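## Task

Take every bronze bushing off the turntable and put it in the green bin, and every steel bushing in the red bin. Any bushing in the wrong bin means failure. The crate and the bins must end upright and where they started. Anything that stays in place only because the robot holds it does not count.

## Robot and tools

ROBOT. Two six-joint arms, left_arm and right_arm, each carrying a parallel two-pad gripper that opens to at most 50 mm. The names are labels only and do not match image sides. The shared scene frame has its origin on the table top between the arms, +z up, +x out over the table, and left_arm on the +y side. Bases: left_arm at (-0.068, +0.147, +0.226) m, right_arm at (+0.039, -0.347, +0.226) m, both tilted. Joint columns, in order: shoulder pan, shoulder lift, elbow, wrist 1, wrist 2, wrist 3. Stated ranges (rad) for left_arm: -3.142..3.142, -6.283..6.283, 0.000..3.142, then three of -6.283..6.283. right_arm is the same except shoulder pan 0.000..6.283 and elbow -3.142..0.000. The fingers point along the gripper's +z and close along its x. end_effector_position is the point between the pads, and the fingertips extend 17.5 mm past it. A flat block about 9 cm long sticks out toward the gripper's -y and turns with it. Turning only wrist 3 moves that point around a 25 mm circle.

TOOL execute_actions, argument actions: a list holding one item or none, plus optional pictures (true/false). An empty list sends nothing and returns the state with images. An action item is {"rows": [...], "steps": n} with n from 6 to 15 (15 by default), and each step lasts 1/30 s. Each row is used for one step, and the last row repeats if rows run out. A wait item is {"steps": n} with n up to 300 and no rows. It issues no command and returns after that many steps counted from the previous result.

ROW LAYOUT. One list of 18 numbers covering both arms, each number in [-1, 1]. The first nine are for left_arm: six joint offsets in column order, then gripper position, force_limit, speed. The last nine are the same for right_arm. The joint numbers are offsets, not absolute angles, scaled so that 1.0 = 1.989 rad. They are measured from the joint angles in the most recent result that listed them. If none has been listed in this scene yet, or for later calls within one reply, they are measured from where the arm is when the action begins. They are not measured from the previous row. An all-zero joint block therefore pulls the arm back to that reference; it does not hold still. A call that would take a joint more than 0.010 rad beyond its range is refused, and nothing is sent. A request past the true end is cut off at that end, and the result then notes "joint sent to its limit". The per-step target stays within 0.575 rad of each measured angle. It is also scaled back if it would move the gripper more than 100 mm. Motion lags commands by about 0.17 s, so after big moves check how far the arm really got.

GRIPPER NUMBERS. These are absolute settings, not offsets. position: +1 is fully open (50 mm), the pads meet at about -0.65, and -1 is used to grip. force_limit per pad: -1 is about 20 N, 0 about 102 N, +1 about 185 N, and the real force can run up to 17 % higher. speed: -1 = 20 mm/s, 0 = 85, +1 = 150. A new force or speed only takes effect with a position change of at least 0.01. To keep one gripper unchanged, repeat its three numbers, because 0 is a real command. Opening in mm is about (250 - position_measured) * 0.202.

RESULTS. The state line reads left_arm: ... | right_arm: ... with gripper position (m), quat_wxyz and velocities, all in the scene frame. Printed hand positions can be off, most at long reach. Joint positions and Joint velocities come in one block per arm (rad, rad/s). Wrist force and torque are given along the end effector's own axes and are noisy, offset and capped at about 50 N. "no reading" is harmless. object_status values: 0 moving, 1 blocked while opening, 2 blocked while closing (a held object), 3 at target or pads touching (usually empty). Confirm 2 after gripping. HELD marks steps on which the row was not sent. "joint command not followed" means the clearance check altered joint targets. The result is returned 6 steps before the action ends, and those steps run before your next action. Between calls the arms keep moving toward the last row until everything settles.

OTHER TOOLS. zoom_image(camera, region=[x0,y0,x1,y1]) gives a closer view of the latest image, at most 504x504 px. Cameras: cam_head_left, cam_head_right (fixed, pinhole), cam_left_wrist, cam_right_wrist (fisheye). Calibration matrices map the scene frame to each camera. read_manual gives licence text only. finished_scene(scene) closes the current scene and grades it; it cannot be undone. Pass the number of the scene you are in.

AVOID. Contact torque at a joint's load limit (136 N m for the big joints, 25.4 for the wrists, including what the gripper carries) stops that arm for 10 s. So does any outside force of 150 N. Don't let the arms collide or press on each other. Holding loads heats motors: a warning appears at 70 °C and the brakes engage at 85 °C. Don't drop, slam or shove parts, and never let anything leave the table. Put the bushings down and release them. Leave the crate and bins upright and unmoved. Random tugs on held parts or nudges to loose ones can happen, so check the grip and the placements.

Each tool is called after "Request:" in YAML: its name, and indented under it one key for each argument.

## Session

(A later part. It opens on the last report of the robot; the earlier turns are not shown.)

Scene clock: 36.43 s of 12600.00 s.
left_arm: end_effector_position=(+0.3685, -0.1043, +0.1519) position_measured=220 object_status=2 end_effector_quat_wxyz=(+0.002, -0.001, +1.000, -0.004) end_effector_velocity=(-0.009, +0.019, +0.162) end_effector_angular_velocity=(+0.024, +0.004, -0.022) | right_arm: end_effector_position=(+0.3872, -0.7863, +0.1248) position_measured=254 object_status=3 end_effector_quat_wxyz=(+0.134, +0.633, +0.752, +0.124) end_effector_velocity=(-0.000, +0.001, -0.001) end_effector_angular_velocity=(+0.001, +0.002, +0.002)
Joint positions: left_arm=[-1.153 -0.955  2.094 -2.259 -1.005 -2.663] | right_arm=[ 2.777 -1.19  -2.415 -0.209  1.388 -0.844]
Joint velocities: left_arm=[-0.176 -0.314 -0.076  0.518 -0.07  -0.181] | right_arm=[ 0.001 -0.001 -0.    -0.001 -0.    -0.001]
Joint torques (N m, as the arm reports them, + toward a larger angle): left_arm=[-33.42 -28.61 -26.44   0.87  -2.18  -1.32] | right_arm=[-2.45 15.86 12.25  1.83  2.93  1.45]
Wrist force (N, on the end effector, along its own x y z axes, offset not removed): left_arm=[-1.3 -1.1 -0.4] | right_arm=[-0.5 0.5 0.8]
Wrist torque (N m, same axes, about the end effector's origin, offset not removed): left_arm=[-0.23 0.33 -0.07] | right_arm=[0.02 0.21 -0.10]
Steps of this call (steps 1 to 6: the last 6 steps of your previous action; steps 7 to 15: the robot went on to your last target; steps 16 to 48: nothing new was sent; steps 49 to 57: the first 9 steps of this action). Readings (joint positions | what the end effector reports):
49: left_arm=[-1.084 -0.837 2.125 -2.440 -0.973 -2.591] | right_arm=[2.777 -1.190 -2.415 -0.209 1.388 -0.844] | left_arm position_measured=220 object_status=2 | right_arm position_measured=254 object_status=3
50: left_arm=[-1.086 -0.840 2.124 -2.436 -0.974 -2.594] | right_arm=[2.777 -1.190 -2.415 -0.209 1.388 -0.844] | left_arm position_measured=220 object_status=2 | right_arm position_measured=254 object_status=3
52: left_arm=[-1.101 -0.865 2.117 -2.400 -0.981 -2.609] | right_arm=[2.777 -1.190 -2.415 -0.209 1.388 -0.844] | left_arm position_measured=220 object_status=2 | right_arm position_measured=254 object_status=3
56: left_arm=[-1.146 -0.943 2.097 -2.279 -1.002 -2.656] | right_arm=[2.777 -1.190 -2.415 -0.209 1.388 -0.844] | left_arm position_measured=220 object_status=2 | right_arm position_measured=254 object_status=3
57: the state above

Request:
execute_actions:
  actions:
    - {"rows": [[0.2417,-0.3324,0.0586,0.1026,0.0710,0.2883,-1,-0.5,-0.2,0,0,0,0,0,0,-1,0,0]], "steps": 15}

Request:
execute_actions:
  actions:
    - {"steps": 30}
  pictures: true

Scene clock: 37.03 s of 12600.00 s.
left_arm: end_effector_position=(+0.4099, +0.0026, +0.1718) position_measured=220 object_status=2 end_effector_quat_wxyz=(-0.004, +0.005, +1.000, -0.006) end_effector_velocity=(+0.147, +0.450, +0.010) end_effector_angular_velocity=(-0.062, +0.011, +0.005) | right_arm: end_effector_position=(+0.3872, -0.7863, +0.1248) position_measured=254 object_status=3 end_effector_quat_wxyz=(+0.134, +0.633, +0.752, +0.124) end_effector_velocity=(+0.000, -0.001, +0.000) end_effector_angular_velocity=(-0.000, -0.000, -0.002)
Joint positions: left_arm=[-1.015 -1.181  2.128 -2.147 -0.962 -2.502] | right_arm=[ 2.777 -1.19  -2.415 -0.209  1.388 -0.844]
Joint velocities: left_arm=[ 0.654 -0.819  0.162  0.179  0.192  0.769] | right_arm=[-0.    -0.001  0.001 -0.    -0.     0.001]
Joint torques (N m, as the arm reports them, + toward a larger angle): left_arm=[-10.51 -38.05  -6.7    0.15   1.91   3.58] | right_arm=[-2.92 16.42 12.42  1.8   3.01  1.47]
Wrist force (N, on the end effector, along its own x y z axes, offset not removed): left_arm=[-1.3 -1.8 2.5] | right_arm=[3.7 0.6 5.0]
Wrist torque (N m, same axes, about the end effector's origin, offset not removed): left_arm=[-0.27 0.27 -0.02] | right_arm=[0.12 -0.61 -0.08]
Steps of this call (steps 1 to 6: the last 6 steps of your previous action; steps 7 to 9: the robot went on to your last target; steps 10 to 18: the first 9 steps of this action). Readings (joint positions | what the end effector reports):
10: left_arm=[-1.173 -0.992 2.085 -2.196 -1.013 -2.685] | right_arm=[2.777 -1.190 -2.415 -0.209 1.388 -0.844] | left_arm position_measured=220 object_status=2 | right_arm position_measured=254 object_status=3
11: left_arm=[-1.170 -0.997 2.088 -2.192 -1.010 -2.681] | right_arm=[2.777 -1.190 -2.415 -0.209 1.388 -0.844] | left_arm position_measured=220 object_status=2 | right_arm position_measured=254 object_status=3
13: left_arm=[-1.129 -1.042 2.101 -2.178 -0.995 -2.637] | right_arm=[2.777 -1.190 -2.415 -0.209 1.388 -0.844] | left_arm position_measured=220 object_status=2 | right_arm position_measured=254 object_status=3
17: left_arm=[-1.037 -1.154 2.123 -2.153 -0.969 -2.528] | right_arm=[2.777 -1.190 -2.415 -0.209 1.388 -0.844] | left_arm position_measured=220 object_status=2 | right_arm position_measured=254 object_status=3
18: the state above

Scene clock: 38.03 s of 12600.00 s.
left_arm: end_effector_position=(+0.4264, +0.2543, +0.1701) position_measured=220 object_status=2 end_effector_quat_wxyz=(+0.001, -0.000, +1.000, +0.000) end_effector_velocity=(-0.001, +0.005, -0.000) end_effector_angular_velocity=(+0.001, -0.000, +0.002) | right_arm: end_effector_position=(+0.3872, -0.7863, +0.1248) position_measured=254 object_status=3 end_effector_quat_wxyz=(+0.134, +0.633, +0.752, +0.124) end_effector_velocity=(-0.000, +0.000, -0.000) end_effector_angular_velocity=(+0.000, +0.000, -0.000)
Joint positions: left_arm=[-0.673 -1.615  2.211 -2.056 -0.864 -2.091] | right_arm=[ 2.777 -1.19  -2.415 -0.209  1.388 -0.844]
Joint velocities: left_arm=[ 0.007 -0.009  0.001  0.001  0.002  0.007] | right_arm=[-0. -0. -0.  0.  0.  0.]
Joint torques (N m, as the arm reports them, + toward a larger angle): left_arm=[ -5.98 -23.78  -8.88  -0.12   1.58   1.82] | right_arm=[-2.61 16.03 12.32  1.76  2.93  1.44]
Wrist force (N, on the end effector, along its own x y z axes, offset not removed): left_arm=[-0.9 -2.0 2.2] | right_arm=[-0.3 -2.6 -3.2]
Wrist torque (N m, same axes, about the end effector's origin, offset not removed): left_arm=[-0.37 0.22 -0.10] | right_arm=[-0.36 0.20 0.26]
Kept back: nothing.
Steps of this call (steps 1 to 6: the last 6 steps of your previous action; steps 7 to 30: the robot went on to your last target). Readings (joint positions | what the end effector reports):
1: left_arm=[-0.993 -1.209 2.134 -2.141 -0.956 -2.476] | right_arm=[2.777 -1.190 -2.415 -0.209 1.388 -0.844] | left_arm position_measured=220 object_status=2 | right_arm position_measured=254 object_status=3
2: left_arm=[-0.971 -1.236 2.139 -2.135 -0.949 -2.450] | right_arm=[2.777 -1.190 -2.415 -0.209 1.388 -0.844] | left_arm position_measured=220 object_status=2 | right_arm position_measured=254 object_status=3
4: left_arm=[-0.928 -1.291 2.150 -2.123 -0.936 -2.398] | right_arm=[2.777 -1.190 -2.415 -0.209 1.388 -0.844] | left_arm position_measured=220 object_status=2 | right_arm position_measured=254 object_status=3
8: left_arm=[-0.841 -1.400 2.171 -2.100 -0.911 -2.295] | right_arm=[2.777 -1.190 -2.415 -0.209 1.388 -0.844] | left_arm position_measured=220 object_status=2 | right_arm position_measured=254 object_status=3
30: the state above
camera_calibration (this result's frames):
cam_left_wrist: T_world_to_cam=[[-0.998433, 0.0539965, -0.0146677, 0.419121], [0.0490315, 0.970618, 0.235576, -0.299226], [0.026957, 0.234488, -0.971745, 0.239703], [0, 0, 0, 1]] pos_world=[0.426674, 0.211596, 0.309568]
cam_right_wrist: T_world_to_cam=[[-0.195885, 0.979786, -0.0405898, 0.850497], [0.770676, 0.179409, 0.61145, -0.234369], [0.606372, 0.0884923, -0.790241, 0.0819953], [0, 0, 0, 1]] pos_world=[0.297502, -0.798514, 0.242622]

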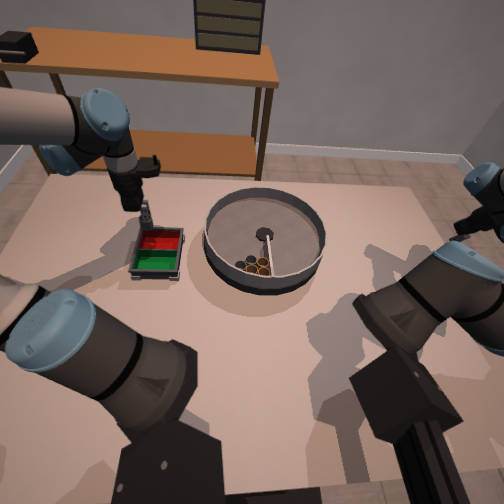

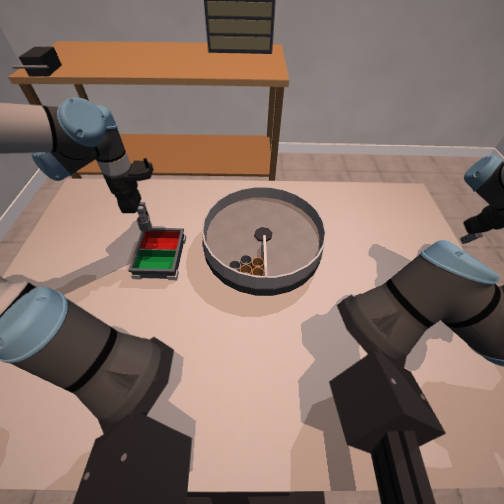

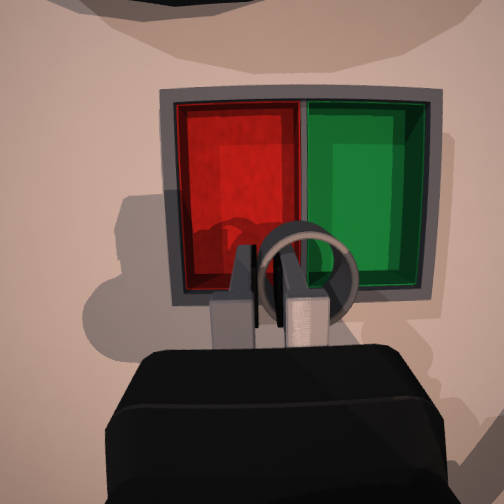

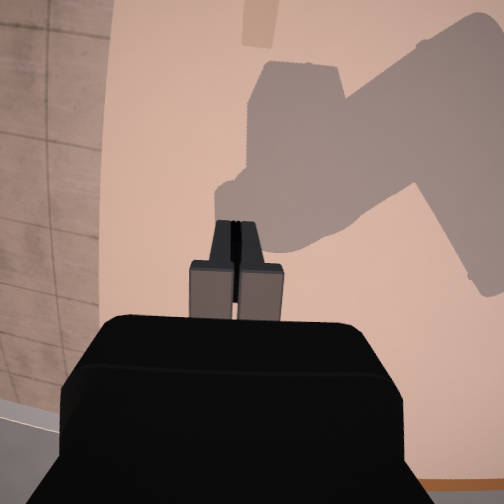

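Request:
zoom_image:
  camera: "cam_left_wrist"
  region: [140, 70, 460, 340]

Region (140, 70, 460, 340) of cam_left_wrist's 504x504 image, scaled by 1.575, with more detail than that image has; it fills the top 425 rows of this view, and the rest is white.

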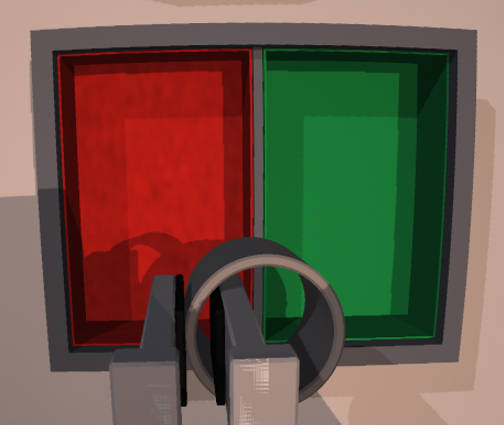

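Request:
execute_actions:
  actions:
    - {"rows": [[0.0093,0.1054,0.0159,-0.1292,0.0011,0.0126,-1,-0.5,-0.2,0,0,0,0,0,0,-1,0,0]], "steps": 15}

Request:
execute_actions:
  actions:
    - {"steps": 15}
  pictures: true

Scene clock: 41.97 s of 12600.00 s.
left_arm: end_effector_position=(+0.4325, +0.2137, +0.1220) position_measured=220 object_status=2 end_effector_quat_wxyz=(-0.001, +0.002, +1.000, +0.001) end_effector_velocity=(+0.019, -0.085, -0.091) end_effector_angular_velocity=(-0.015, -0.029, +0.026) | right_arm: end_effector_position=(+0.3872, -0.7863, +0.1248) position_measured=254 object_status=3 end_effector_quat_wxyz=(+0.134, +0.633, +0.752, +0.124) end_effector_velocity=(+0.000, -0.000, +0.000) end_effector_angular_velocity=(-0.000, -0.001, -0.000)
Joint positions: left_arm=[-0.657 -1.449  2.237 -2.255 -0.862 -2.069] | right_arm=[ 2.777 -1.19  -2.415 -0.209  1.388 -0.844]
Joint velocities: left_arm=[ 0.021  0.341  0.038 -0.439  0.003  0.029] | right_arm=[ 0.     0.    -0.     0.001 -0.     0.   ]
Joint torques (N m, as the arm reports them, + toward a larger angle): left_arm=[ -9.7  -10.93  -8.    -4.78   1.65   1.37] | right_arm=[-2.   15.8  12.27  1.69  2.92  1.48]
Wrist force (N, on the end effector, along its own x y z axes, offset not removed): left_arm=[-1.9 -2.8 3.0] | right_arm=[-2.7 -0.8 0.1]
Wrist torque (N m, same axes, about the end effector's origin, offset not removed): left_arm=[-0.34 0.41 -0.03] | right_arm=[-0.17 0.37 0.27]
Steps of this call (steps 1 to 15: the robot went on to your last target; steps 16 to 109: nothing new was sent; steps 110 to 118: the first 9 steps of this action). Readings (joint positions | what the end effector reports):
110: left_arm=[-0.672 -1.616 2.211 -2.055 -0.864 -2.089] | right_arm=[2.777 -1.190 -2.415 -0.209 1.388 -0.844] | left_arm position_measured=220 object_status=2 | right_arm position_measured=254 object_status=3
111: left_arm=[-0.670 -1.612 2.214 -2.060 -0.863 -2.087] | right_arm=[2.777 -1.190 -2.415 -0.209 1.388 -0.844] | left_arm position_measured=220 object_status=2 | right_arm position_measured=254 object_status=3
113: left_arm=[-0.664 -1.564 2.224 -2.110 -0.863 -2.079] | right_arm=[2.777 -1.190 -2.415 -0.209 1.388 -0.844] | left_arm position_measured=220 object_status=2 | right_arm position_measured=254 object_status=3
117: left_arm=[-0.658 -1.462 2.236 -2.238 -0.862 -2.070] | right_arm=[2.777 -1.190 -2.415 -0.209 1.388 -0.844] | left_arm position_measured=220 object_status=2 | right_arm position_measured=254 object_status=3
118: the state above

Scene clock: 42.47 s of 12600.00 s.
left_arm: end_effector_position=(+0.4346, +0.2031, +0.1105) position_measured=220 object_status=2 end_effector_quat_wxyz=(+0.001, +0.000, +1.000, +0.000) end_effector_velocity=(+0.000, -0.001, -0.002) end_effector_angular_velocity=(+0.000, +0.000, +0.001) | right_arm: end_effector_position=(+0.3872, -0.7863, +0.1248) position_measured=254 object_status=3 end_effector_quat_wxyz=(+0.134, +0.633, +0.752, +0.124) end_effector_velocity=(+0.000, +0.000, -0.000) end_effector_angular_velocity=(+0.001, -0.000, -0.000)
Joint positions: left_arm=[-0.654 -1.406  2.242 -2.311 -0.862 -2.066] | right_arm=[ 2.777 -1.19  -2.415 -0.209  1.388 -0.844]
Joint velocities: left_arm=[ 0.001  0.007  0.    -0.008  0.     0.001] | right_arm=[ 0.    -0.    -0.     0.     0.001  0.   ]
Joint torques (N m, as the arm reports them, + toward a larger angle): left_arm=[-10.37  -6.18  -3.98  -4.19   1.51   1.43] | right_arm=[-2.42 16.41 12.5   1.71  2.99  1.44]
Wrist force (N, on the end effector, along its own x y z axes, offset not removed): left_arm=[-1.3 -1.3 1.5] | right_arm=[-2.9 -2.5 0.0]
Wrist torque (N m, same axes, about the end effector's origin, offset not removed): left_arm=[-0.24 0.30 0.03] | right_arm=[-0.43 0.72 0.26]
Kept back: nothing.
Steps of this call (steps 1 to 6: the last 6 steps of your previous action; steps 7 to 15: the robot went on to your last target). Readings (joint positions | what the end effector reports):
1: left_arm=[-0.656 -1.439 2.238 -2.268 -0.862 -2.068] | right_arm=[2.777 -1.190 -2.415 -0.209 1.388 -0.844] | left_arm position_measured=220 object_status=2 | right_arm position_measured=254 object_status=3
2: left_arm=[-0.656 -1.432 2.239 -2.279 -0.862 -2.068] | right_arm=[2.777 -1.190 -2.415 -0.209 1.388 -0.844] | left_arm position_measured=220 object_status=2 | right_arm position_measured=254 object_status=3
4: left_arm=[-0.655 -1.421 2.240 -2.292 -0.862 -2.067] | right_arm=[2.777 -1.190 -2.415 -0.209 1.388 -0.844] | left_arm position_measured=220 object_status=2 | right_arm position_measured=254 object_status=3
8: left_arm=[-0.655 -1.411 2.242 -2.305 -0.862 -2.066] | right_arm=[2.777 -1.190 -2.415 -0.209 1.388 -0.844] | left_arm position_measured=220 object_status=2 | right_arm position_measured=254 object_status=3
15: the state above
camera_calibration (this result's frames):
cam_left_wrist: T_world_to_cam=[[-0.998382, 0.0549303, -0.0146913, 0.428907], [0.0499254, 0.9705, 0.235875, -0.236367], [0.0272146, 0.23476, -0.971672, 0.1934], [0, 0, 0, 1]] pos_world=[0.434751, 0.160432, 0.249976]
cam_right_wrist: T_world_to_cam=[[-0.195885, 0.979786, -0.0405898, 0.850497], [0.770676, 0.179409, 0.61145, -0.234369], [0.606372, 0.0884924, -0.790242, 0.0819953], [0, 0, 0, 1]] pos_world=[0.297502, -0.798513, 0.242622]

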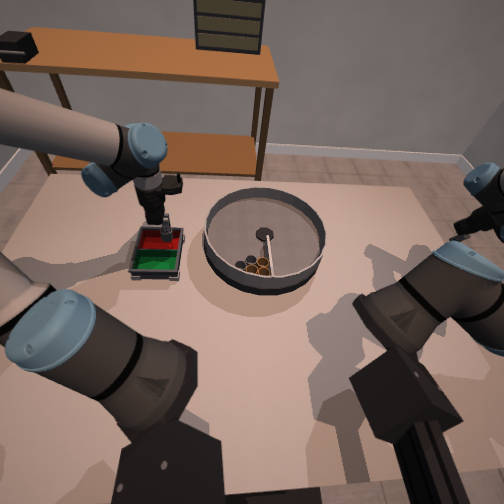

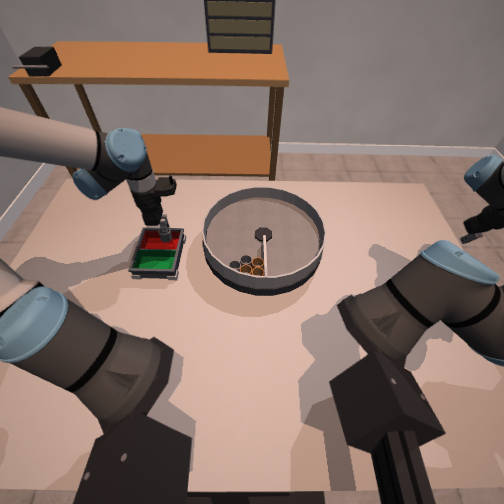

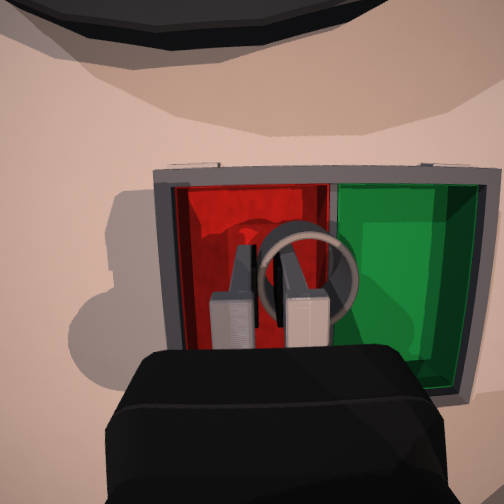

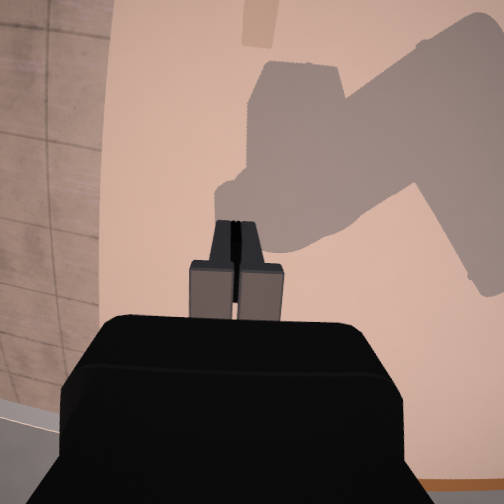

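Request:
execute_actions:
  actions:
    - {"rows": [[0.0127,0.0208,0.0023,-0.0342,0.0006,0.0168,-1,-0.5,-0.2,0,0,0,0,0,0,-1,0,0],[0.0127,0.0208,0.0023,-0.0342,0.0006,0.0168,-1,-0.5,-0.2,0,0,0,0,0,0,-1,0,0],[0.0254,0.0416,0.0046,-0.0683,0.0013,0.0336,-1,-0.5,-0.2,0,0,0,0,0,0,-1,0,0],[0.0254,0.0416,0.0046,-0.0683,0.0013,0.0336,-1,-0.5,-0.2,0,0,0,0,0,0,-1,0,0],[0.0381,0.0624,0.0068,-0.1025,0.002,0.0505,-1,-0.5,-0.2,0,0,0,0,0,0,-1,0,0],[0.0381,0.0624,0.0068,-0.1025,0.002,0.0505,-1,-0.5,-0.2,0,0,0,0,0,0,-1,0,0],[0.0508,0.0832,0.0091,-0.1366,0.0026,0.0673,-1,-0.5,-0.2,0,0,0,0,0,0,-1,0,0]], "steps": 15}

Request:
execute_actions:
  actions:
    - {"steps": 15}
  pictures: true

Scene clock: 43.53 s of 12600.00 s.
left_arm: end_effector_position=(+0.4351, +0.2023, +0.0698) position_measured=220 object_status=2 end_effector_quat_wxyz=(-0.001, +0.002, +1.000, +0.000) end_effector_velocity=(+0.002, -0.002, -0.203) end_effector_angular_velocity=(-0.005, -0.012, +0.013) | right_arm: end_effector_position=(+0.3872, -0.7863, +0.1248) position_measured=254 object_status=3 end_effector_quat_wxyz=(+0.134, +0.633, +0.752, +0.124) end_effector_velocity=(-0.000, +0.001, -0.000) end_effector_angular_velocity=(+0.001, +0.000, +0.001)
Joint positions: left_arm=[-0.594 -1.308  2.253 -2.468 -0.859 -1.986] | right_arm=[ 2.777 -1.19  -2.415 -0.209  1.388 -0.844]
Joint velocities: left_arm=[ 0.3    0.5    0.05  -0.825  0.014  0.394] | right_arm=[ 0.    -0.    -0.001 -0.     0.    -0.   ]
Joint torques (N m, as the arm reports them, + toward a larger angle): left_arm=[-12.41 -10.13  -5.06  -6.21   1.35   2.15] | right_arm=[-2.73 16.66 12.41  1.72  2.96  1.51]
Wrist force (N, on the end effector, along its own x y z axes, offset not removed): left_arm=[0.5 -1.0 2.0] | right_arm=[1.5 -3.8 2.8]
Wrist torque (N m, same axes, about the end effector's origin, offset not removed): left_arm=[-0.20 -0.01 -0.08] | right_arm=[-0.65 0.05 -0.01]
Steps of this call (steps 1 to 15: the robot went on to your last target; steps 16 to 23: nothing new was sent; steps 24 to 32: the first 9 steps of this action). Readings (joint positions | what the end effector reports):
24: left_arm=[-0.654 -1.405 2.242 -2.313 -0.862 -2.065] | right_arm=[2.777 -1.190 -2.415 -0.209 1.388 -0.844] | left_arm position_measured=220 object_status=2 | right_arm position_measured=254 object_status=3
25: left_arm=[-0.652 -1.402 2.243 -2.317 -0.862 -2.062] | right_arm=[2.777 -1.190 -2.415 -0.209 1.388 -0.844] | left_arm position_measured=220 object_status=2 | right_arm position_measured=254 object_status=3
27: left_arm=[-0.641 -1.385 2.245 -2.343 -0.861 -2.048] | right_arm=[2.777 -1.190 -2.415 -0.209 1.388 -0.844] | left_arm position_measured=220 object_status=2 | right_arm position_measured=254 object_status=3
31: left_arm=[-0.604 -1.326 2.251 -2.439 -0.859 -2.000] | right_arm=[2.777 -1.190 -2.415 -0.209 1.388 -0.844] | left_arm position_measured=220 object_status=2 | right_arm position_measured=254 object_status=3
32: the state above

Scene clock: 44.03 s of 12600.00 s.
left_arm: end_effector_position=(+0.4349, +0.2027, +0.0431) position_measured=220 object_status=2 end_effector_quat_wxyz=(+0.001, +0.000, +1.000, +0.000) end_effector_velocity=(-0.000, +0.000, -0.004) end_effector_angular_velocity=(+0.000, -0.000, -0.000) | right_arm: end_effector_position=(+0.3872, -0.7863, +0.1248) position_measured=254 object_status=3 end_effector_quat_wxyz=(+0.134, +0.633, +0.752, +0.124) end_effector_velocity=(-0.000, -0.000, +0.000) end_effector_angular_velocity=(-0.001, -0.000, -0.000)
Joint positions: left_arm=[-0.554 -1.242  2.26  -2.581 -0.857 -1.933] | right_arm=[ 2.777 -1.19  -2.415 -0.209  1.388 -0.844]
Joint velocities: left_arm=[ 0.007  0.011  0.001 -0.018  0.     0.009] | right_arm=[-0.    -0.     0.     0.001 -0.    -0.001]
Joint torques (N m, as the arm reports them, + toward a larger angle): left_arm=[-11.93 -10.62  -1.67  -4.36   1.46   1.59] | right_arm=[-2.4  16.23 12.3   1.82  3.    1.49]
Wrist force (N, on the end effector, along its own x y z axes, offset not removed): left_arm=[-0.5 -1.5 1.2] | right_arm=[-2.7 -4.0 3.0]
Wrist torque (N m, same axes, about the end effector's origin, offset not removed): left_arm=[-0.32 0.19 0.01] | right_arm=[-0.67 0.38 0.06]
Kept back: nothing.
Steps of this call (steps 1 to 6: the last 6 steps of your previous action; steps 7 to 15: the robot went on to your last target). Readings (joint positions | what the end effector reports):
1: left_arm=[-0.585 -1.293 2.255 -2.493 -0.858 -1.974] | right_arm=[2.777 -1.190 -2.415 -0.209 1.388 -0.844] | left_arm position_measured=220 object_status=2 | right_arm position_measured=254 object_status=3
2: left_arm=[-0.578 -1.281 2.256 -2.514 -0.858 -1.964] | right_arm=[2.777 -1.190 -2.415 -0.209 1.388 -0.844] | left_arm position_measured=220 object_status=2 | right_arm position_measured=254 object_status=3
4: left_arm=[-0.568 -1.265 2.258 -2.542 -0.857 -1.951] | right_arm=[2.777 -1.190 -2.415 -0.209 1.388 -0.844] | left_arm position_measured=220 object_status=2 | right_arm position_measured=254 object_status=3
8: left_arm=[-0.558 -1.249 2.259 -2.568 -0.857 -1.939] | right_arm=[2.777 -1.190 -2.415 -0.209 1.388 -0.844] | left_arm position_measured=220 object_status=2 | right_arm position_measured=254 object_status=3
15: the state above
camera_calibration (this result's frames):
cam_left_wrist: T_world_to_cam=[[-0.998375, 0.0548996, -0.0152994, 0.42833], [0.0497605, 0.970576, 0.235599, -0.21998], [0.0277835, 0.234455, -0.97173, 0.127884], [0, 0, 0, 1]] pos_world=[0.435028, 0.16001, 0.182649]
cam_right_wrist: T_world_to_cam=[[-0.195885, 0.979786, -0.0405898, 0.850497], [0.770676, 0.179409, 0.61145, -0.234369], [0.606372, 0.0884924, -0.790242, 0.0819954], [0, 0, 0, 1]] pos_world=[0.297502, -0.798513, 0.242622]

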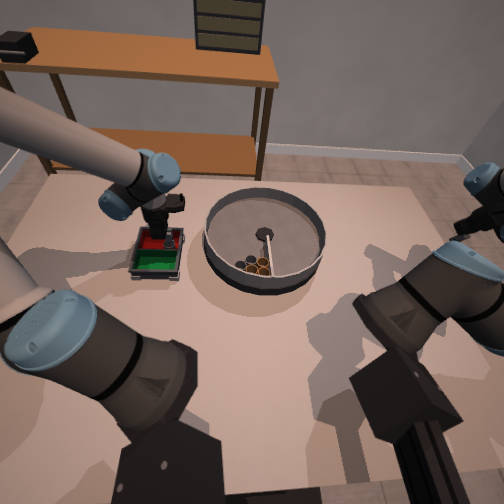

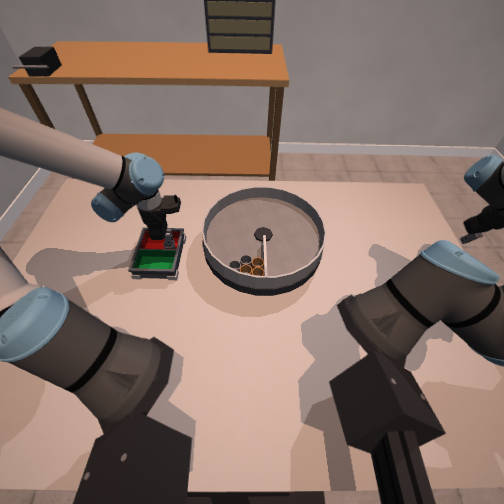

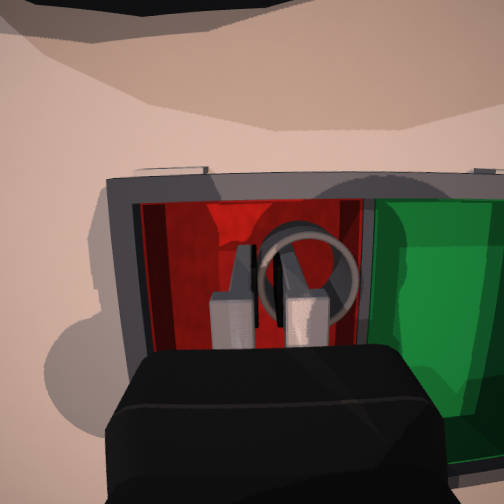

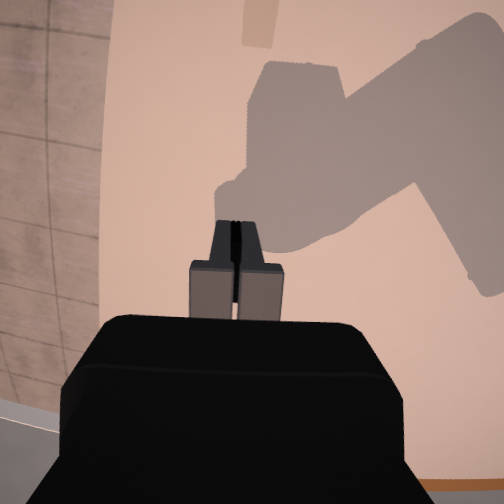

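Request:
execute_actions:
  actions:
    - {"rows": [[0.001,0.0016,0.0002,-0.0027,0,0.0013,-1,-0.5,-0.2,0,0,0,0,0,0,-1,0,0],[0.002,0.0033,0.0004,-0.0054,0.0001,0.0026,-1,-0.5,-0.2,0,0,0,0,0,0,-1,0,0],[0.003,0.0049,0.0005,-0.0080,0.0001,0.004,-1,-0.5,-0.2,0,0,0,0,0,0,-1,0,0],[0.0037,0.0061,0.0007,-0.0100,0.0002,0.0049,-1,-0.5,-0.2,0,0,0,0,0,0,-1,0,0]], "steps": 12}

Request:
execute_actions:
  actions:
    - {"steps": 8}

Scene clock: 44.57 s of 12600.00 s.
left_arm: end_effector_position=(+0.4347, +0.2028, +0.0405) position_measured=220 object_status=2 end_effector_quat_wxyz=(+0.001, +0.000, +1.000, +0.000) end_effector_velocity=(+0.001, +0.001, -0.015) end_effector_angular_velocity=(+0.000, -0.007, +0.005) | right_arm: end_effector_position=(+0.3872, -0.7863, +0.1248) position_measured=254 object_status=3 end_effector_quat_wxyz=(+0.134, +0.633, +0.752, +0.124) end_effector_velocity=(-0.000, +0.000, -0.000) end_effector_angular_velocity=(+0.001, +0.001, +0.000)
Joint positions: left_arm=[-0.55  -1.236  2.261 -2.592 -0.856 -1.928] | right_arm=[ 2.777 -1.19  -2.415 -0.209  1.388 -0.844]
Joint velocities: left_arm=[ 0.024  0.039  0.003 -0.071  0.003  0.033] | right_arm=[-0.     0.    -0.001 -0.     0.001 -0.   ]
Joint torques (N m, as the arm reports them, + toward a larger angle): left_arm=[-9.03 -3.68  5.05 -3.1   0.99  1.48] | right_arm=[-2.29 16.19 12.3   1.67  3.1   1.55]
Wrist force (N, on the end effector, along its own x y z axes, offset not removed): left_arm=[-1.5 1.4 -9.5] | right_arm=[-3.2 2.5 -4.2]
Wrist torque (N m, same axes, about the end effector's origin, offset not removed): left_arm=[-0.07 0.44 -0.01] | right_arm=[0.30 1.03 0.14]
Steps of this call (steps 1 to 10: the robot went on to your last target; steps 11 to 16: the first 6 steps of this action). Readings (joint positions | what the end effector reports):
11: left_arm=[-0.553 -1.241 2.260 -2.583 -0.857 -1.932] | right_arm=[2.777 -1.190 -2.415 -0.209 1.388 -0.844] | left_arm position_measured=220 object_status=2 | right_arm position_measured=254 object_status=3
12: left_arm=[-0.553 -1.241 2.260 -2.583 -0.857 -1.932] | right_arm=[2.777 -1.190 -2.415 -0.209 1.388 -0.844] | left_arm position_measured=220 object_status=2 | right_arm position_measured=254 object_status=3
14: left_arm=[-0.552 -1.239 2.260 -2.586 -0.856 -1.930] | right_arm=[2.777 -1.190 -2.415 -0.209 1.388 -0.844] | left_arm position_measured=220 object_status=2 | right_arm position_measured=254 object_status=3
16: the state above

Scene clock: 44.83 s of 12600.00 s.
left_arm: end_effector_position=(+0.4345, +0.2029, +0.0385) position_measured=220 object_status=2 end_effector_quat_wxyz=(+0.001, +0.000, +1.000, +0.000) end_effector_velocity=(-0.001, -0.000, -0.003) end_effector_angular_velocity=(+0.000, +0.002, -0.001) | right_arm: end_effector_position=(+0.3872, -0.7863, +0.1248) position_measured=254 object_status=3 end_effector_quat_wxyz=(+0.134, +0.633, +0.752, +0.124) end_effector_velocity=(+0.000, -0.000, +0.000) end_effector_angular_velocity=(+0.000, -0.001, -0.001)
Joint positions: left_arm=[-0.547 -1.231  2.261 -2.6   -0.856 -1.924] | right_arm=[ 2.777 -1.19  -2.415 -0.209  1.388 -0.844]
Joint velocities: left_arm=[ 0.003  0.007  0.002 -0.008 -0.     0.004] | right_arm=[-0.001  0.     0.     0.     0.001 -0.   ]
Joint torques (N m, as the arm reports them, + toward a larger angle): left_arm=[ 3.28 15.6  16.39  0.42 -0.76  1.33] | right_arm=[-2.66 16.17 12.47  1.83  2.88  1.41]
Wrist force (N, on the end effector, along its own x y z axes, offset not removed): left_arm=[3.1 15.8 -50.0] | right_arm=[-2.9 4.8 0.3]
Wrist torque (N m, same axes, about the end effector's origin, offset not removed): left_arm=[0.53 0.82 0.13] | right_arm=[0.62 0.68 0.17]
Kept back: nothing.
Steps of this call (steps 1 to 6: the last 6 steps of your previous action; steps 7 to 8: the robot went on to your last target). Readings (joint positions | what the end effector reports):
1: left_arm=[-0.549 -1.235 2.261 -2.594 -0.856 -1.927] | right_arm=[2.777 -1.190 -2.415 -0.209 1.388 -0.844] | left_arm position_measured=220 object_status=2 | right_arm position_measured=254 object_status=3
2: left_arm=[-0.549 -1.234 2.261 -2.595 -0.856 -1.926] | right_arm=[2.777 -1.190 -2.415 -0.209 1.388 -0.844] | left_arm position_measured=220 object_status=2 | right_arm position_measured=254 object_status=3
4: left_arm=[-0.548 -1.232 2.261 -2.598 -0.856 -1.925] | right_arm=[2.777 -1.190 -2.415 -0.209 1.388 -0.844] | left_arm position_measured=220 object_status=2 | right_arm position_measured=254 object_status=3
8: the state above

Request:
execute_actions:
  actions:
    - {"rows": [[-0.0028,-0.0046,-0.0005,0.0075,-0.0001,-0.0037,0.076,-0.5,0.5,0,0,0,0,0,0,-1,0,0]], "steps": 10}

Scene clock: 45.13 s of 12600.00 s.
left_arm: end_effector_position=(+0.4342, +0.2029, +0.0396) position_measured=156 object_status=0 end_effector_quat_wxyz=(+0.001, +0.001, +1.000, +0.000) end_effector_velocity=(+0.006, -0.001, +0.019) end_effector_angular_velocity=(-0.003, -0.007, +0.006) | right_arm: end_effector_position=(+0.3872, -0.7863, +0.1248) position_measured=254 object_status=3 end_effector_quat_wxyz=(+0.134, +0.633, +0.752, +0.124) end_effector_velocity=(-0.000, +0.000, +0.000) end_effector_angular_velocity=(+0.000, -0.000, -0.001)
Joint positions: left_arm=[-0.549 -1.234  2.261 -2.593 -0.856 -1.927] | right_arm=[ 2.777 -1.19  -2.415 -0.209  1.388 -0.844]
Joint velocities: left_arm=[-0.026 -0.044 -0.009  0.065 -0.001 -0.034] | right_arm=[-0.     0.    -0.     0.     0.001  0.   ]
Joint torques (N m, as the arm reports them, + toward a larger angle): left_arm=[-30.42 -29.95 -23.54   0.23  -2.23  -1.44] | right_arm=[-3.32 15.86 11.95  1.72  3.02  1.41]
Wrist force (N, on the end effector, along its own x y z axes, offset not removed): left_arm=[-0.9 -0.4 0.0] | right_arm=[0.0 -2.1 -1.2]
Wrist torque (N m, same axes, about the end effector's origin, offset not removed): left_arm=[-0.09 0.19 -0.04] | right_arm=[-0.36 0.17 -0.16]
Steps of this call (steps 1 to 5: the robot went on to your last target; steps 6 to 9: the first 4 steps of this action). Readings (joint positions | what the end effector reports):
6: left_arm=[-0.547 -1.230 2.261 -2.600 -0.856 -1.923] | right_arm=[2.777 -1.190 -2.415 -0.209 1.388 -0.844] | left_arm position_measured=214 object_status=0 | right_arm position_measured=254 object_status=3
7: left_arm=[-0.547 -1.231 2.262 -2.598 -0.856 -1.924] | right_arm=[2.777 -1.190 -2.415 -0.209 1.388 -0.844] | left_arm position_measured=195 object_status=0 | right_arm position_measured=254 object_status=3
9: the state above

Request:
execute_actions:
  actions:
    - {"rows": [[-0.02,-0.033,-0.0036,0.054,-0.001,-0.027,0.076,-0.5,0.5,0,0,0,0,0,0,-1,0,0],[-0.04,-0.066,-0.007,0.108,-0.002,-0.054,0.076,-0.5,0.5,0,0,0,0,0,0,-1,0,0],[-0.0528,-0.0865,-0.0095,0.1418,-0.003,-0.0699,0.076,-0.5,0.5,0,0,0,0,0,0,-1,0,0]], "steps": 12}
  pictures: true

Request:
zoom_image:
  camera: "cam_head_right"
  region: [200, 220, 300, 300]

Scene clock: 45.67 s of 12600.00 s.
left_arm: end_effector_position=(+0.4398, +0.2006, +0.0799) position_measured=141 object_status=3 end_effector_quat_wxyz=(+0.005, -0.004, +1.000, -0.003) end_effector_velocity=(-0.027, +0.010, +0.237) end_effector_angular_velocity=(+0.027, +0.072, -0.061) | right_arm: end_effector_position=(+0.3872, -0.7863, +0.1248) position_measured=254 object_status=3 end_effector_quat_wxyz=(+0.134, +0.633, +0.752, +0.124) end_effector_velocity=(+0.000, -0.000, +0.000) end_effector_angular_velocity=(+0.001, -0.001, -0.002)
Joint positions: left_arm=[-0.608 -1.327  2.25  -2.454 -0.86  -2.003] | right_arm=[ 2.777 -1.19  -2.415 -0.209  1.388 -0.844]
Joint velocities: left_arm=[-0.354 -0.611 -0.059  1.076 -0.02  -0.473] | right_arm=[-0.    -0.     0.001 -0.     0.001  0.002]
Joint torques (N m, as the arm reports them, + toward a larger angle): left_arm=[-26.34 -23.08 -21.32   2.03  -2.38  -2.06] | right_arm=[-2.89 15.91 12.07  1.73  2.93  1.33]
Wrist force (N, on the end effector, along its own x y z axes, offset not removed): left_arm=[-1.6 -1.5 -3.6] | right_arm=[4.4 -0.5 0.3]
Wrist torque (N m, same axes, about the end effector's origin, offset not removed): left_arm=[-0.32 0.27 -0.02] | right_arm=[-0.03 -0.77 -0.04]
Steps of this call (steps 1 to 6: the last 6 steps of your previous action; steps 7 to 10: the robot went on to your last target; steps 11 to 16: the first 6 steps of this action). Readings (joint positions | what the end effector reports):
11: left_arm=[-0.553 -1.240 2.260 -2.585 -0.856 -1.931] | right_arm=[2.777 -1.190 -2.415 -0.209 1.388 -0.844] | left_arm position_measured=141 object_status=3 | right_arm position_measured=254 object_status=3
12: left_arm=[-0.556 -1.244 2.260 -2.580 -0.857 -1.935] | right_arm=[2.777 -1.190 -2.415 -0.209 1.388 -0.844] | left_arm position_measured=141 object_status=3 | right_arm position_measured=254 object_status=3
14: left_arm=[-0.579 -1.278 2.255 -2.532 -0.858 -1.964] | right_arm=[2.777 -1.190 -2.415 -0.209 1.388 -0.844] | left_arm position_measured=141 object_status=3 | right_arm position_measured=254 object_status=3
16: the state above
camera_calibration (this result's frames):
cam_left_wrist: T_world_to_cam=[[-0.998611, 0.0465716, -0.0246505, 0.436416], [0.0396532, 0.972265, 0.230496, -0.222321], [0.0347013, 0.229198, -0.972761, 0.162004], [0, 0, 0, 1]] pos_world=[0.439003, 0.1587, 0.219593]
cam_right_wrist: T_world_to_cam=[[-0.195885, 0.979786, -0.0405897, 0.850497], [0.770676, 0.179409, 0.61145, -0.234369], [0.606373, 0.0884925, -0.790241, 0.0819954], [0, 0, 0, 1]] pos_world=[0.297502, -0.798513, 0.242622]

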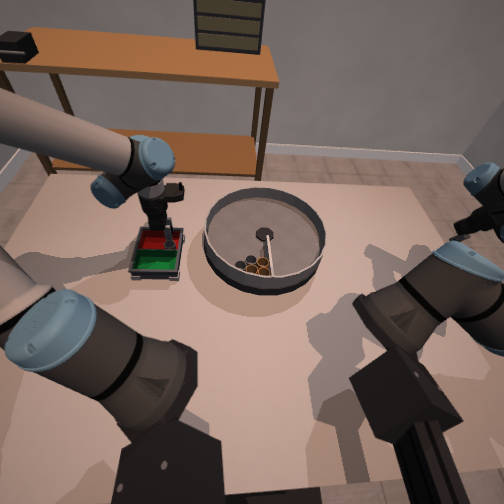

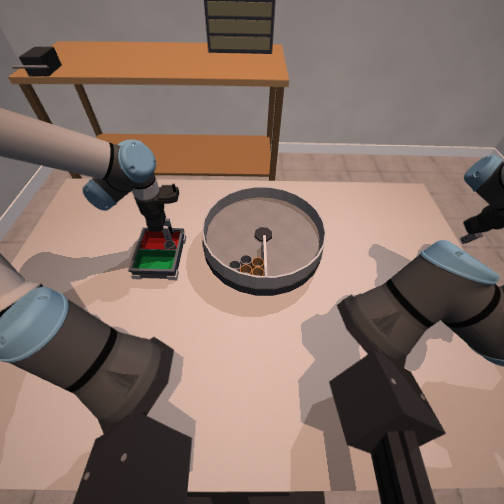

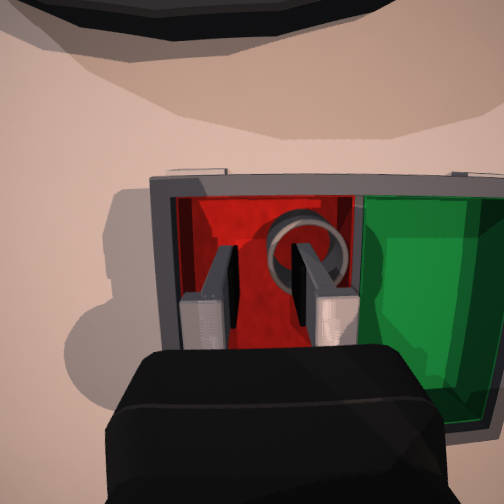

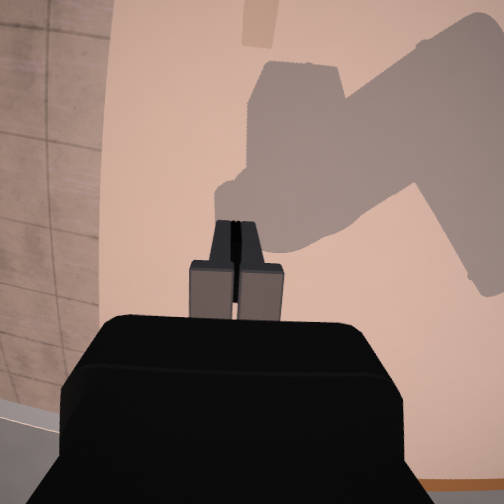

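Region (200, 220, 300, 300) of cam_head_right's 504x504 image, scaled by 5.040, with more detail than that image has; it fills the top 403 rows of this view, and the rest is white.

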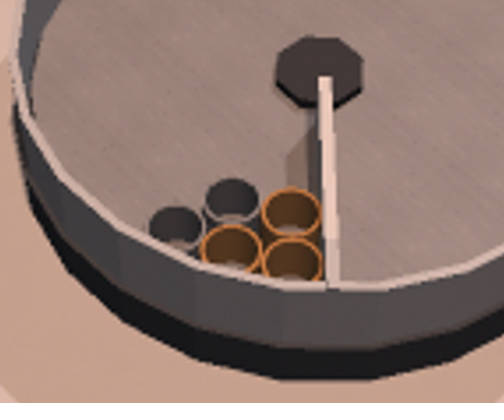

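Request:
execute_actions:
  actions:
    - {"rows": [[-0.0593,-0.1151,-0.0141,0.1850,-0.0035,-0.0820,0.076,-0.5,0.5,0,0,0,0,0,0,-1,0,0],[-0.0593,-0.1151,-0.0141,0.1850,-0.0035,-0.0820,0.076,-0.5,0.5,0,0,0,0,0,0,-1,0,0],[-0.0593,-0.1151,-0.0141,0.1850,-0.0035,-0.0820,0.076,-0.5,0.5,0,0,0,0,0,0,-1,0,0],[-0.0593,-0.1151,-0.0141,0.1850,-0.0035,-0.0820,0.076,-0.5,0.5,0,0,0,0,0,0,-1,0,0],[-0.0593,-0.1151,-0.0141,0.1850,-0.0035,-0.0820,0.076,-0.5,0.5,0,0,0,0,0,0,-1,0,0],[-0.0593,-0.1151,-0.0141,0.1850,-0.0035,-0.0820,0.076,-0.5,0.5,0,0,0,0,0,0,-1,0,0],[-0.0593,-0.1151,-0.0141,0.1850,-0.0035,-0.0820,0.076,-0.5,0.5,0,0,0,0,0,0,-1,0,0],[-0.0593,-0.1151,-0.0141,0.1850,-0.0035,-0.0820,0.076,-0.5,0.5,0,0,0,0,0,0,-1,0,0],[-0.3025,0.1802,-0.0397,0.0864,-0.0853,-0.3633,0.076,-0.5,0.5,0,0,0,0,0,0,-1,0,0]], "steps": 15}

Request:
execute_actions:
  actions:
    - {"steps": 36}
  pictures: true

Request:
zoom_image:
  camera: "cam_left_wrist"
  region: [170, 170, 370, 350]

Scene clock: 48.43 s of 12600.00 s.
left_arm: end_effector_position=(+0.4309, +0.2135, +0.1567) position_measured=141 object_status=3 end_effector_quat_wxyz=(+0.005, -0.005, +1.000, -0.001) end_effector_velocity=(-0.021, +0.018, +0.077) end_effector_angular_velocity=(+0.004, +0.017, -0.003) | right_arm: end_effector_position=(+0.3872, -0.7863, +0.1248) position_measured=254 object_status=3 end_effector_quat_wxyz=(+0.134, +0.633, +0.752, +0.124) end_effector_velocity=(-0.000, +0.000, -0.001) end_effector_angular_velocity=(+0.000, +0.002, +0.001)
Joint positions: left_arm=[-0.714 -1.527  2.225 -2.134 -0.866 -2.148] | right_arm=[ 2.777 -1.19  -2.415 -0.209  1.388 -0.844]
Joint velocities: left_arm=[-0.11  -0.206 -0.033  0.353 -0.021 -0.153] | right_arm=[ 0.    -0.001 -0.001 -0.    -0.001 -0.   ]
Joint torques (N m, as the arm reports them, + toward a larger angle): left_arm=[-32.62 -14.03 -32.01   0.12  -2.87  -1.86] | right_arm=[-2.74 16.67 12.07  1.74  2.87  1.33]
Wrist force (N, on the end effector, along its own x y z axes, offset not removed): left_arm=[-0.7 -0.1 -0.9] | right_arm=[3.1 1.0 -0.3]
Wrist torque (N m, same axes, about the end effector's origin, offset not removed): left_arm=[-0.08 0.26 -0.02] | right_arm=[-0.03 -0.30 -0.21]
Steps of this call (steps 1 to 6: the last 6 steps of your previous action; steps 7 to 30: the robot went on to your last target; steps 31 to 74: nothing new was sent; steps 75 to 83: the first 9 steps of this action). Readings (joint positions | what the end effector reports):
75: left_arm=[-0.654 -1.406 2.242 -2.311 -0.862 -2.066] | right_arm=[2.777 -1.190 -2.415 -0.209 1.388 -0.844] | left_arm position_measured=141 object_status=3 | right_arm position_measured=254 object_status=3
76: left_arm=[-0.658 -1.410 2.240 -2.307 -0.863 -2.070] | right_arm=[2.777 -1.190 -2.415 -0.209 1.388 -0.844] | left_arm position_measured=141 object_status=3 | right_arm position_measured=254 object_status=3
78: left_arm=[-0.682 -1.451 2.234 -2.258 -0.864 -2.101] | right_arm=[2.777 -1.190 -2.415 -0.209 1.388 -0.844] | left_arm position_measured=141 object_status=3 | right_arm position_measured=254 object_status=3
82: left_arm=[-0.710 -1.519 2.226 -2.148 -0.866 -2.143] | right_arm=[2.777 -1.190 -2.415 -0.209 1.388 -0.844] | left_arm position_measured=141 object_status=3 | right_arm position_measured=254 object_status=3
83: the state above

Scene clock: 49.63 s of 12600.00 s.
left_arm: end_effector_position=(+0.3316, -0.1026, +0.1500) position_measured=141 object_status=3 end_effector_quat_wxyz=(+0.001, -0.000, +1.000, +0.000) end_effector_velocity=(-0.004, -0.004, -0.001) end_effector_angular_velocity=(+0.002, -0.001, -0.002) | right_arm: end_effector_position=(+0.3872, -0.7863, +0.1248) position_measured=254 object_status=3 end_effector_quat_wxyz=(+0.134, +0.633, +0.752, +0.124) end_effector_velocity=(+0.000, +0.000, -0.000) end_effector_angular_velocity=(+0.000, -0.000, +0.002)
Joint positions: left_arm=[-1.208 -0.969  2.171 -2.282 -1.029 -2.724] | right_arm=[ 2.777 -1.19  -2.415 -0.209  1.388 -0.844]
Joint velocities: left_arm=[-0.009  0.009  0.    -0.003 -0.002 -0.008] | right_arm=[ 0.    -0.    -0.    -0.     0.    -0.001]
Joint torques (N m, as the arm reports them, + toward a larger angle): left_arm=[-35.95 -10.31 -29.52  -4.65  -2.22  -1.38] | right_arm=[-2.77 15.92 11.94  1.75  2.96  1.36]
Wrist force (N, on the end effector, along its own x y z axes, offset not removed): left_arm=[0.2 -0.6 1.9] | right_arm=[1.3 -1.4 3.2]
Wrist torque (N m, same axes, about the end effector's origin, offset not removed): left_arm=[-0.04 0.07 -0.06] | right_arm=[-0.32 0.21 0.03]
Kept back: nothing.
Steps of this call (steps 1 to 6: the last 6 steps of your previous action; steps 7 to 36: the robot went on to your last target). Readings (joint positions | what the end effector reports):
1: left_arm=[-0.721 -1.529 2.223 -2.127 -0.870 -2.157] | right_arm=[2.777 -1.190 -2.415 -0.209 1.388 -0.844] | left_arm position_measured=141 object_status=3 | right_arm position_measured=254 object_status=3
2: left_arm=[-0.738 -1.517 2.221 -2.132 -0.877 -2.176] | right_arm=[2.777 -1.190 -2.415 -0.209 1.388 -0.844] | left_arm position_measured=141 object_status=3 | right_arm position_measured=254 object_status=3
4: left_arm=[-0.785 -1.464 2.216 -2.148 -0.893 -2.230] | right_arm=[2.777 -1.190 -2.415 -0.209 1.388 -0.844] | left_arm position_measured=141 object_status=3 | right_arm position_measured=254 object_status=3
8: left_arm=[-0.874 -1.360 2.206 -2.177 -0.922 -2.333] | right_arm=[2.777 -1.190 -2.415 -0.209 1.388 -0.844] | left_arm position_measured=141 object_status=3 | right_arm position_measured=254 object_status=3
36: the state above
camera_calibration (this result's frames):
cam_left_wrist: T_world_to_cam=[[-0.998433, 0.0539724, -0.0147561, 0.343447], [0.0489842, 0.970594, 0.235685, 0.0565489], [0.0270427, 0.234593, -0.971718, 0.306436], [0, 0, 0, 1]] pos_world=[0.331852, -0.14531, 0.289509]
cam_right_wrist: T_world_to_cam=[[-0.195885, 0.979786, -0.0405898, 0.850497], [0.770676, 0.179409, 0.61145, -0.234369], [0.606372, 0.0884924, -0.790242, 0.0819954], [0, 0, 0, 1]] pos_world=[0.297502, -0.798513, 0.242622]

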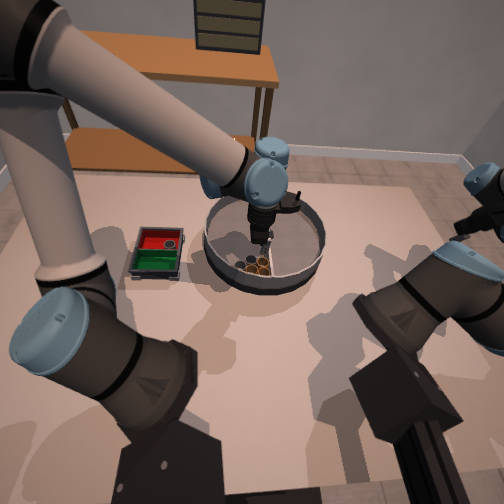

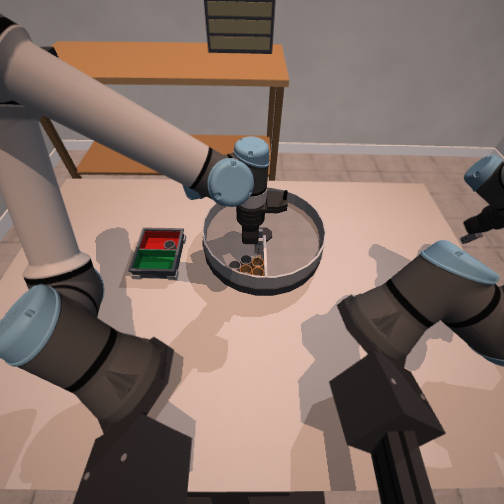

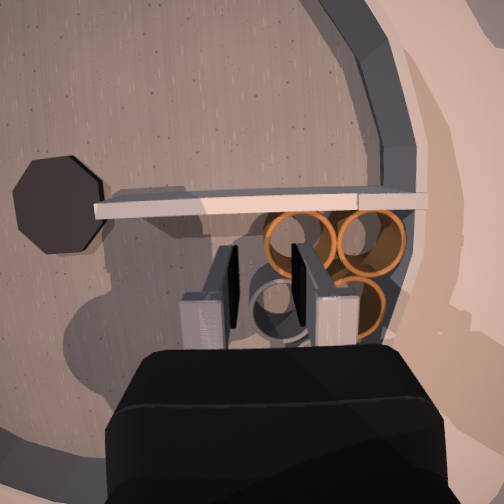

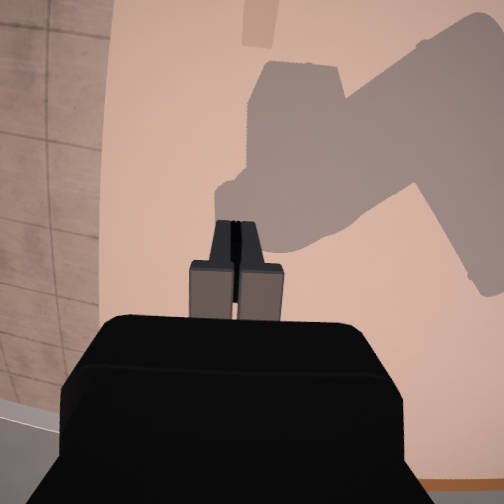

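Region (170, 170, 370, 350) of cam_left_wrist's 504x504 image, scaled by 2.520, with more detail than that image has; it fills the top 454 rows of this view, and the rest is white.

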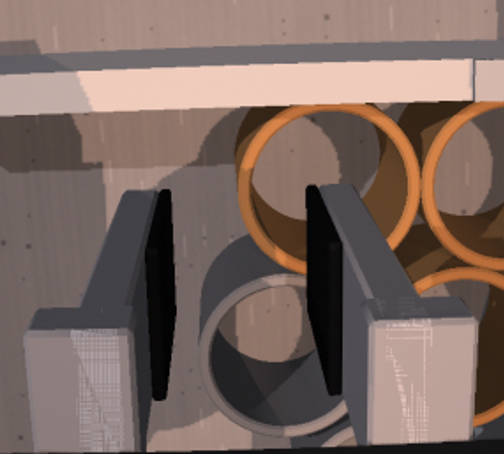

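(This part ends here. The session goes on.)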